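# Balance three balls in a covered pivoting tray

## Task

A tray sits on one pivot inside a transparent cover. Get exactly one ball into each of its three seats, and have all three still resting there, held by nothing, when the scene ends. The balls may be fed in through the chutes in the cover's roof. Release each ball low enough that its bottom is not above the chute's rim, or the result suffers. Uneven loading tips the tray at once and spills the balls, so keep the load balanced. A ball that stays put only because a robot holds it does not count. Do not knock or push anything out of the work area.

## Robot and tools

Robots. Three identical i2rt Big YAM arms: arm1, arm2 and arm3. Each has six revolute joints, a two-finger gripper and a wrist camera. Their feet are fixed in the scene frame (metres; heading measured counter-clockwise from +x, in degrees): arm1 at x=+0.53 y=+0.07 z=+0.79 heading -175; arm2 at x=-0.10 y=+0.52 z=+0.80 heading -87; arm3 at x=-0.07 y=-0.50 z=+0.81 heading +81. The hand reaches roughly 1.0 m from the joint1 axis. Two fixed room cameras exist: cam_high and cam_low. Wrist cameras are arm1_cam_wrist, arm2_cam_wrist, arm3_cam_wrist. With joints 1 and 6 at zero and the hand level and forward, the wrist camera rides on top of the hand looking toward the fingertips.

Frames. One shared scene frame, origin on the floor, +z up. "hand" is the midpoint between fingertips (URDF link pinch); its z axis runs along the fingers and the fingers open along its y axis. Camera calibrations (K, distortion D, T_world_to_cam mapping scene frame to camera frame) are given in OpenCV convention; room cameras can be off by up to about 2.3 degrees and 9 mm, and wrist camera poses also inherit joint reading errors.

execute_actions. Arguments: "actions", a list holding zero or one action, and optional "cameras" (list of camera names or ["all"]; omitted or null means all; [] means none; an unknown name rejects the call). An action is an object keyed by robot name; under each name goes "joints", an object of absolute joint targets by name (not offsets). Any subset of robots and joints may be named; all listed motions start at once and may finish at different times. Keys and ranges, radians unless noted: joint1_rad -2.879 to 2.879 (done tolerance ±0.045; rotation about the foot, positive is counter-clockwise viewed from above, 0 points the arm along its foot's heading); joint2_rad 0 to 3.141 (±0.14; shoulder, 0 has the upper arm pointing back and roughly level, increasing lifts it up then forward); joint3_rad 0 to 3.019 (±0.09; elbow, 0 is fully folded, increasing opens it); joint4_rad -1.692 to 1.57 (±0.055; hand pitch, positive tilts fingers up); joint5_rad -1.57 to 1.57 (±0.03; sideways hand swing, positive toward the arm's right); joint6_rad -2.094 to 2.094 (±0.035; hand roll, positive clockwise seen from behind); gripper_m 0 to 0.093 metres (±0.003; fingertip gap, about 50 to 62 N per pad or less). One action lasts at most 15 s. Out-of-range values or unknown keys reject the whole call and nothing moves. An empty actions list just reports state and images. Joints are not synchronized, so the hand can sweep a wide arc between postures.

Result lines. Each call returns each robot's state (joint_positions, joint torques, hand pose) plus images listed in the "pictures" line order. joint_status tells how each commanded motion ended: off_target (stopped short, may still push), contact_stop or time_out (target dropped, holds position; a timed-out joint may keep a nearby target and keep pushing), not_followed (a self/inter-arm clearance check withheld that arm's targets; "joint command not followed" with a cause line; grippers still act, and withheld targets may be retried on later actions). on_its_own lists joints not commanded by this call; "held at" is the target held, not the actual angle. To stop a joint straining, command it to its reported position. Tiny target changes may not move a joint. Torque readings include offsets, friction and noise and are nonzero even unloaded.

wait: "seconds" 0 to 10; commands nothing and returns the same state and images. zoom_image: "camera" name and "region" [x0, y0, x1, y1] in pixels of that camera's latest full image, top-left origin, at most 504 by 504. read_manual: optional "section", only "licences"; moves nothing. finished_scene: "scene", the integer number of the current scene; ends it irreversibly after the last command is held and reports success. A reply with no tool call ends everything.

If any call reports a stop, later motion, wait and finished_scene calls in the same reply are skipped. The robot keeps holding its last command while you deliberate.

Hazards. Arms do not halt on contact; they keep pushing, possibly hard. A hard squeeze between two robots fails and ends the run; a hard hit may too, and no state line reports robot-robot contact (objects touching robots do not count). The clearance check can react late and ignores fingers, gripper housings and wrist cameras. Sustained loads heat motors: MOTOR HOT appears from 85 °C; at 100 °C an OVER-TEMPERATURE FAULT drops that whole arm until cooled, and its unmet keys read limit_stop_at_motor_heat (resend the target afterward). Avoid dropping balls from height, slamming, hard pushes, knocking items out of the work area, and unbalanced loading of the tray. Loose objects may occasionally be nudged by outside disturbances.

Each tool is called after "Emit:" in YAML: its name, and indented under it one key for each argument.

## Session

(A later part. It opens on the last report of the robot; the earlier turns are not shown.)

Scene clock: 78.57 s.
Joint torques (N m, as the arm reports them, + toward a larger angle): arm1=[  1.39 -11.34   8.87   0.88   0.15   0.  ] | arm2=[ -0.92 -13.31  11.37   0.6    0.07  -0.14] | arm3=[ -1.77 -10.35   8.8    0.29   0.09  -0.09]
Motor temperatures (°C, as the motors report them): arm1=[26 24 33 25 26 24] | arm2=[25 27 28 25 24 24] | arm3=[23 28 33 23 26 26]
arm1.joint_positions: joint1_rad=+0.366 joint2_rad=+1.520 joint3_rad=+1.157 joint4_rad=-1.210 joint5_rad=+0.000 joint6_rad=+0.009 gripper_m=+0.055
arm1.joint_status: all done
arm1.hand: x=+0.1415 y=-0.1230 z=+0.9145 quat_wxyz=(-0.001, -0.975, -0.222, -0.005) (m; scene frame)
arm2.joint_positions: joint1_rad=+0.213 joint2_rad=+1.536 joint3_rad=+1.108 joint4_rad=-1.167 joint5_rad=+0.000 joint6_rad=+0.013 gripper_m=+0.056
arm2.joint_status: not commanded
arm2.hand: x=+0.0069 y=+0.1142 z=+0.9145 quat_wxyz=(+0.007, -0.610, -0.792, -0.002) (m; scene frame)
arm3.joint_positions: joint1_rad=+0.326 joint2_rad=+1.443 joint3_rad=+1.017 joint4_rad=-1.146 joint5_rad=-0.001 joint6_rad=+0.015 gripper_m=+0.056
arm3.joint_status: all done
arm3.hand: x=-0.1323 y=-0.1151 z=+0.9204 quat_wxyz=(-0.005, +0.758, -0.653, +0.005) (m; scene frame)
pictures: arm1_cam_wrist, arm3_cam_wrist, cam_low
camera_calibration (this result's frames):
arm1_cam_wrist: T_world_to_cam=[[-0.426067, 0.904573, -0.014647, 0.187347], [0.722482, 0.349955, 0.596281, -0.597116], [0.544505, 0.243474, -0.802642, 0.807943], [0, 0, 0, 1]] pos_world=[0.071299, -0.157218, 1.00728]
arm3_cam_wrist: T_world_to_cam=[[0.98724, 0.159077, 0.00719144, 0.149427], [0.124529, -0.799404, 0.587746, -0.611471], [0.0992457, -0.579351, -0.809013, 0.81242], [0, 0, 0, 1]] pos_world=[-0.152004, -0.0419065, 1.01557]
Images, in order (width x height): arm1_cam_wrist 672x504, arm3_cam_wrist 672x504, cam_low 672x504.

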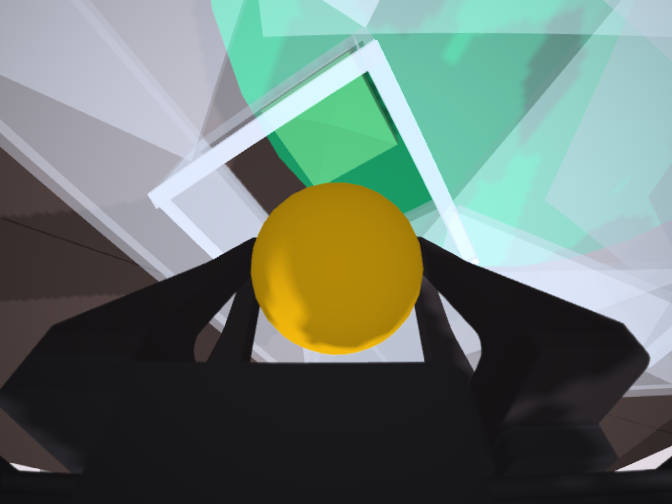

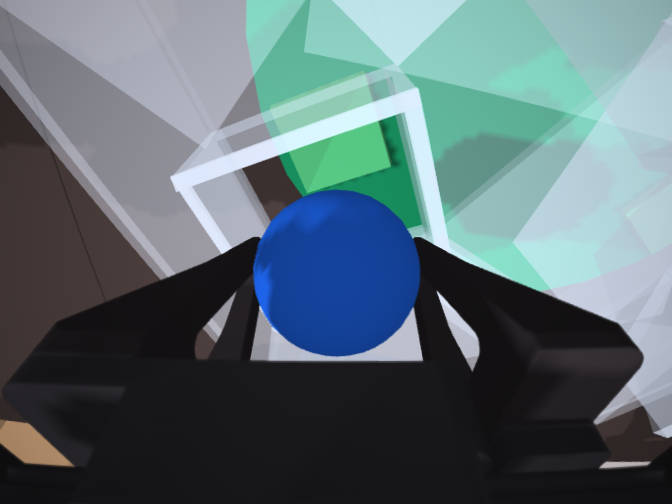

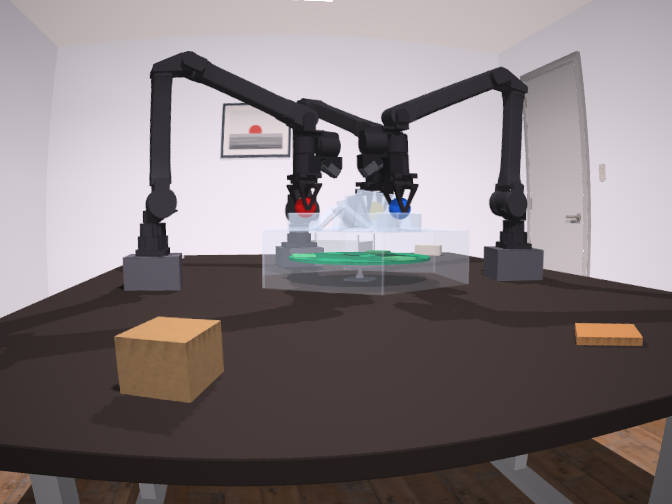

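Emit:
execute_actions:
  actions:
    - {"arm1":{"joints":{"gripper_m":0.064}},"arm2":{"joints":{"gripper_m":0.064}},"arm3":{"joints":{"gripper_m":0.064}}}
  cameras: []

Emit:
wait:
  seconds: 2

Scene clock: 82.57 s.
Joint torques (N m, as the arm reports them, + toward a larger angle): arm1=[  1.33 -11.55   8.87   0.83   0.14   0.03] | arm2=[ -0.91 -13.47  11.27   0.61   0.07  -0.15] | arm3=[-1.93 -9.82  8.73  0.39  0.08 -0.14]
Motor temperatures (°C, as the motors report them): arm1=[26 24 33 25 26 24] | arm2=[25 27 28 25 24 24] | arm3=[23 28 33 23 26 26]
arm1.joint_positions: joint1_rad=+0.367 joint2_rad=+1.520 joint3_rad=+1.157 joint4_rad=-1.208 joint5_rad=+0.000 joint6_rad=+0.008 gripper_m=+0.064
arm1.joint_status: all done
arm1.hand: x=+0.1414 y=-0.1236 z=+0.9145 quat_wxyz=(-0.001, -0.975, -0.223, -0.004) (m; scene frame)
arm2.joint_positions: joint1_rad=+0.213 joint2_rad=+1.536 joint3_rad=+1.108 joint4_rad=-1.167 joint5_rad=+0.000 joint6_rad=+0.013 gripper_m=+0.064
arm2.joint_status: all done
arm2.hand: x=+0.0069 y=+0.1142 z=+0.9145 quat_wxyz=(+0.007, -0.610, -0.792, -0.002) (m; scene frame)
arm3.joint_positions: joint1_rad=+0.326 joint2_rad=+1.443 joint3_rad=+1.017 joint4_rad=-1.146 joint5_rad=-0.001 joint6_rad=+0.015 gripper_m=+0.064
arm3.joint_status: all done
arm3.hand: x=-0.1323 y=-0.1151 z=+0.9204 quat_wxyz=(-0.005, +0.758, -0.653, +0.005) (m; scene frame)
pictures: none
No camera images: the call's "cameras" was empty. Leave "cameras" out to get every camera's image.

Scene clock: 84.57 s.
Joint torques (N m, as the arm reports them, + toward a larger angle): arm1=[  1.3  -11.39   8.89   0.8    0.14   0.02] | arm2=[ -0.95 -13.29  11.37   0.59   0.08  -0.15] | arm3=[-1.55 -9.4   8.88  0.43  0.03 -0.14]
Motor temperatures (°C, as the motors report them): arm1=[26 24 33 25 26 24] | arm2=[25 27 28 25 24 24] | arm3=[23 28 33 23 26 26]
arm1.joint_positions: joint1_rad=+0.367 joint2_rad=+1.520 joint3_rad=+1.157 joint4_rad=-1.208 joint5_rad=+0.000 joint6_rad=+0.008 gripper_m=+0.064
arm1.joint_status: all done
arm1.hand: x=+0.1414 y=-0.1236 z=+0.9145 quat_wxyz=(-0.001, -0.975, -0.223, -0.004) (m; scene frame)
arm2.joint_positions: joint1_rad=+0.213 joint2_rad=+1.536 joint3_rad=+1.108 joint4_rad=-1.167 joint5_rad=+0.000 joint6_rad=+0.013 gripper_m=+0.064
arm2.joint_status: all done
arm2.hand: x=+0.0069 y=+0.1142 z=+0.9145 quat_wxyz=(+0.007, -0.610, -0.792, -0.002) (m; scene frame)
arm3.joint_positions: joint1_rad=+0.326 joint2_rad=+1.443 joint3_rad=+1.017 joint4_rad=-1.146 joint5_rad=-0.001 joint6_rad=+0.015 gripper_m=+0.064
arm3.joint_status: all done
arm3.hand: x=-0.1323 y=-0.1151 z=+0.9204 quat_wxyz=(-0.005, +0.758, -0.653, +0.005) (m; scene frame)
wait: 2.00 s; at rest by 0.27 s
pictures: arm1_cam_wrist, arm2_cam_wrist, arm3_cam_wrist, cam_high, cam_low
camera_calibration (this result's frames):
arm1_cam_wrist: T_world_to_cam=[[-0.428151, 0.903588, -0.0146889, 0.188054], [0.722497, 0.352018, 0.595048, -0.595436], [0.542848, 0.244158, -0.803556, 0.809309], [0, 0, 0, 1]] pos_world=[0.0713836, -0.157919, 1.0074]
arm2_cam_wrist: T_world_to_cam=[[-0.965692, -0.259049, -0.0182389, 0.0582495], [-0.218266, 0.771591, 0.597501, -0.626702], [-0.140709, 0.580983, -0.801661, 0.787301], [0, 0, 0, 1]] pos_world=[0.0302439, 0.0412385, 1.00667]
arm3_cam_wrist: T_world_to_cam=[[0.98724, 0.159077, 0.00719144, 0.149427], [0.124529, -0.799404, 0.587746, -0.611471], [0.0992457, -0.579351, -0.809013, 0.81242], [0, 0, 0, 1]] pos_world=[-0.152004, -0.0419065, 1.01557]
Images, in order (width x height): arm1_cam_wrist 672x504, arm2_cam_wrist 672x504, arm3_cam_wrist 672x504, cam_high 672x504, cam_low 672x504.

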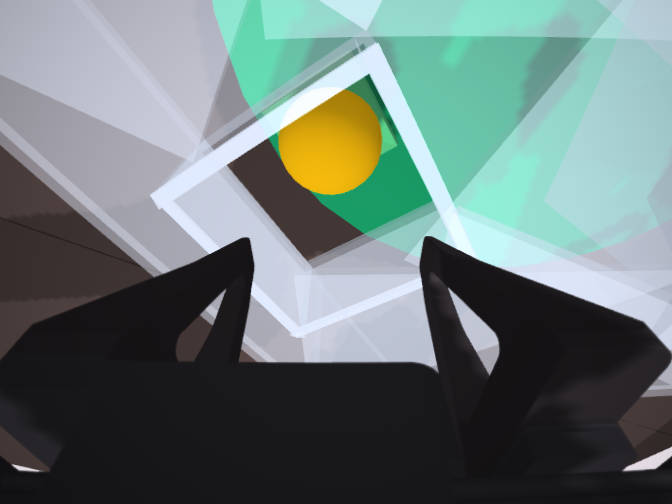

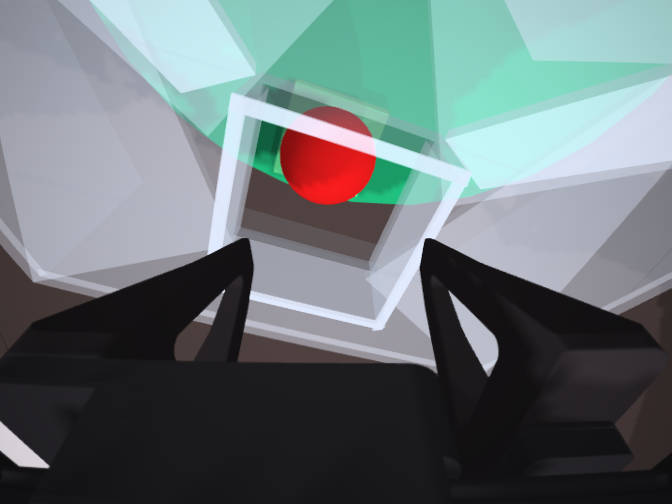

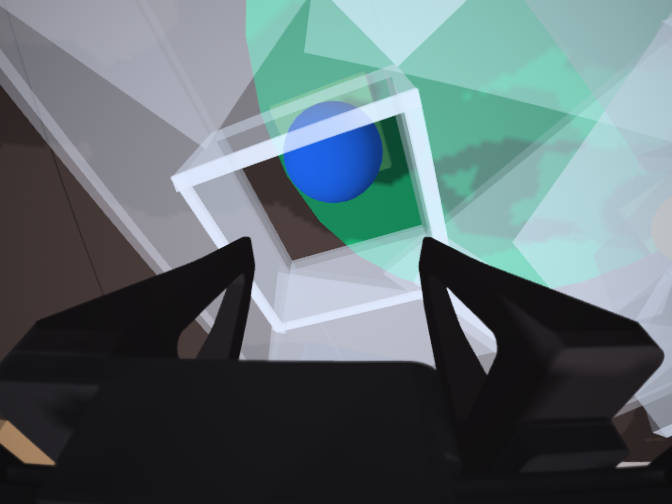

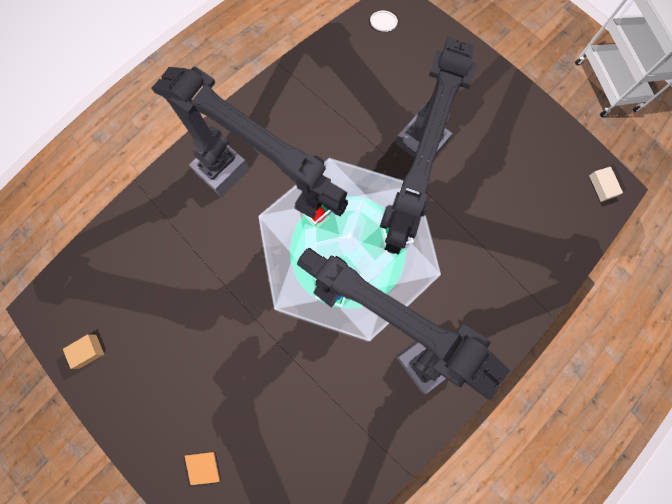

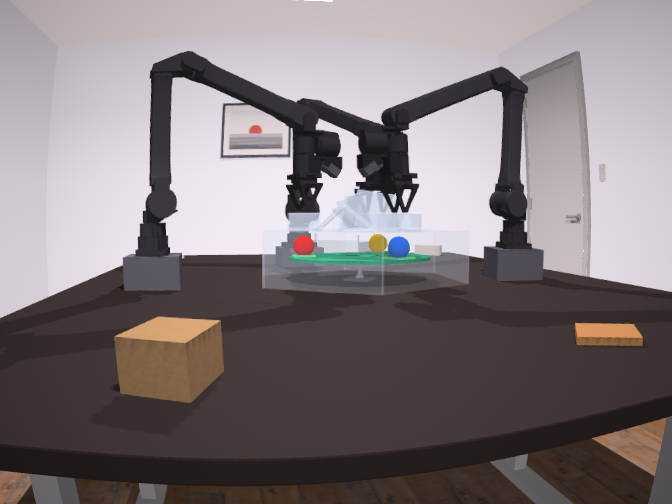

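Emit:
finished_scene:
  scene: 2

The scene is finished: the task was done.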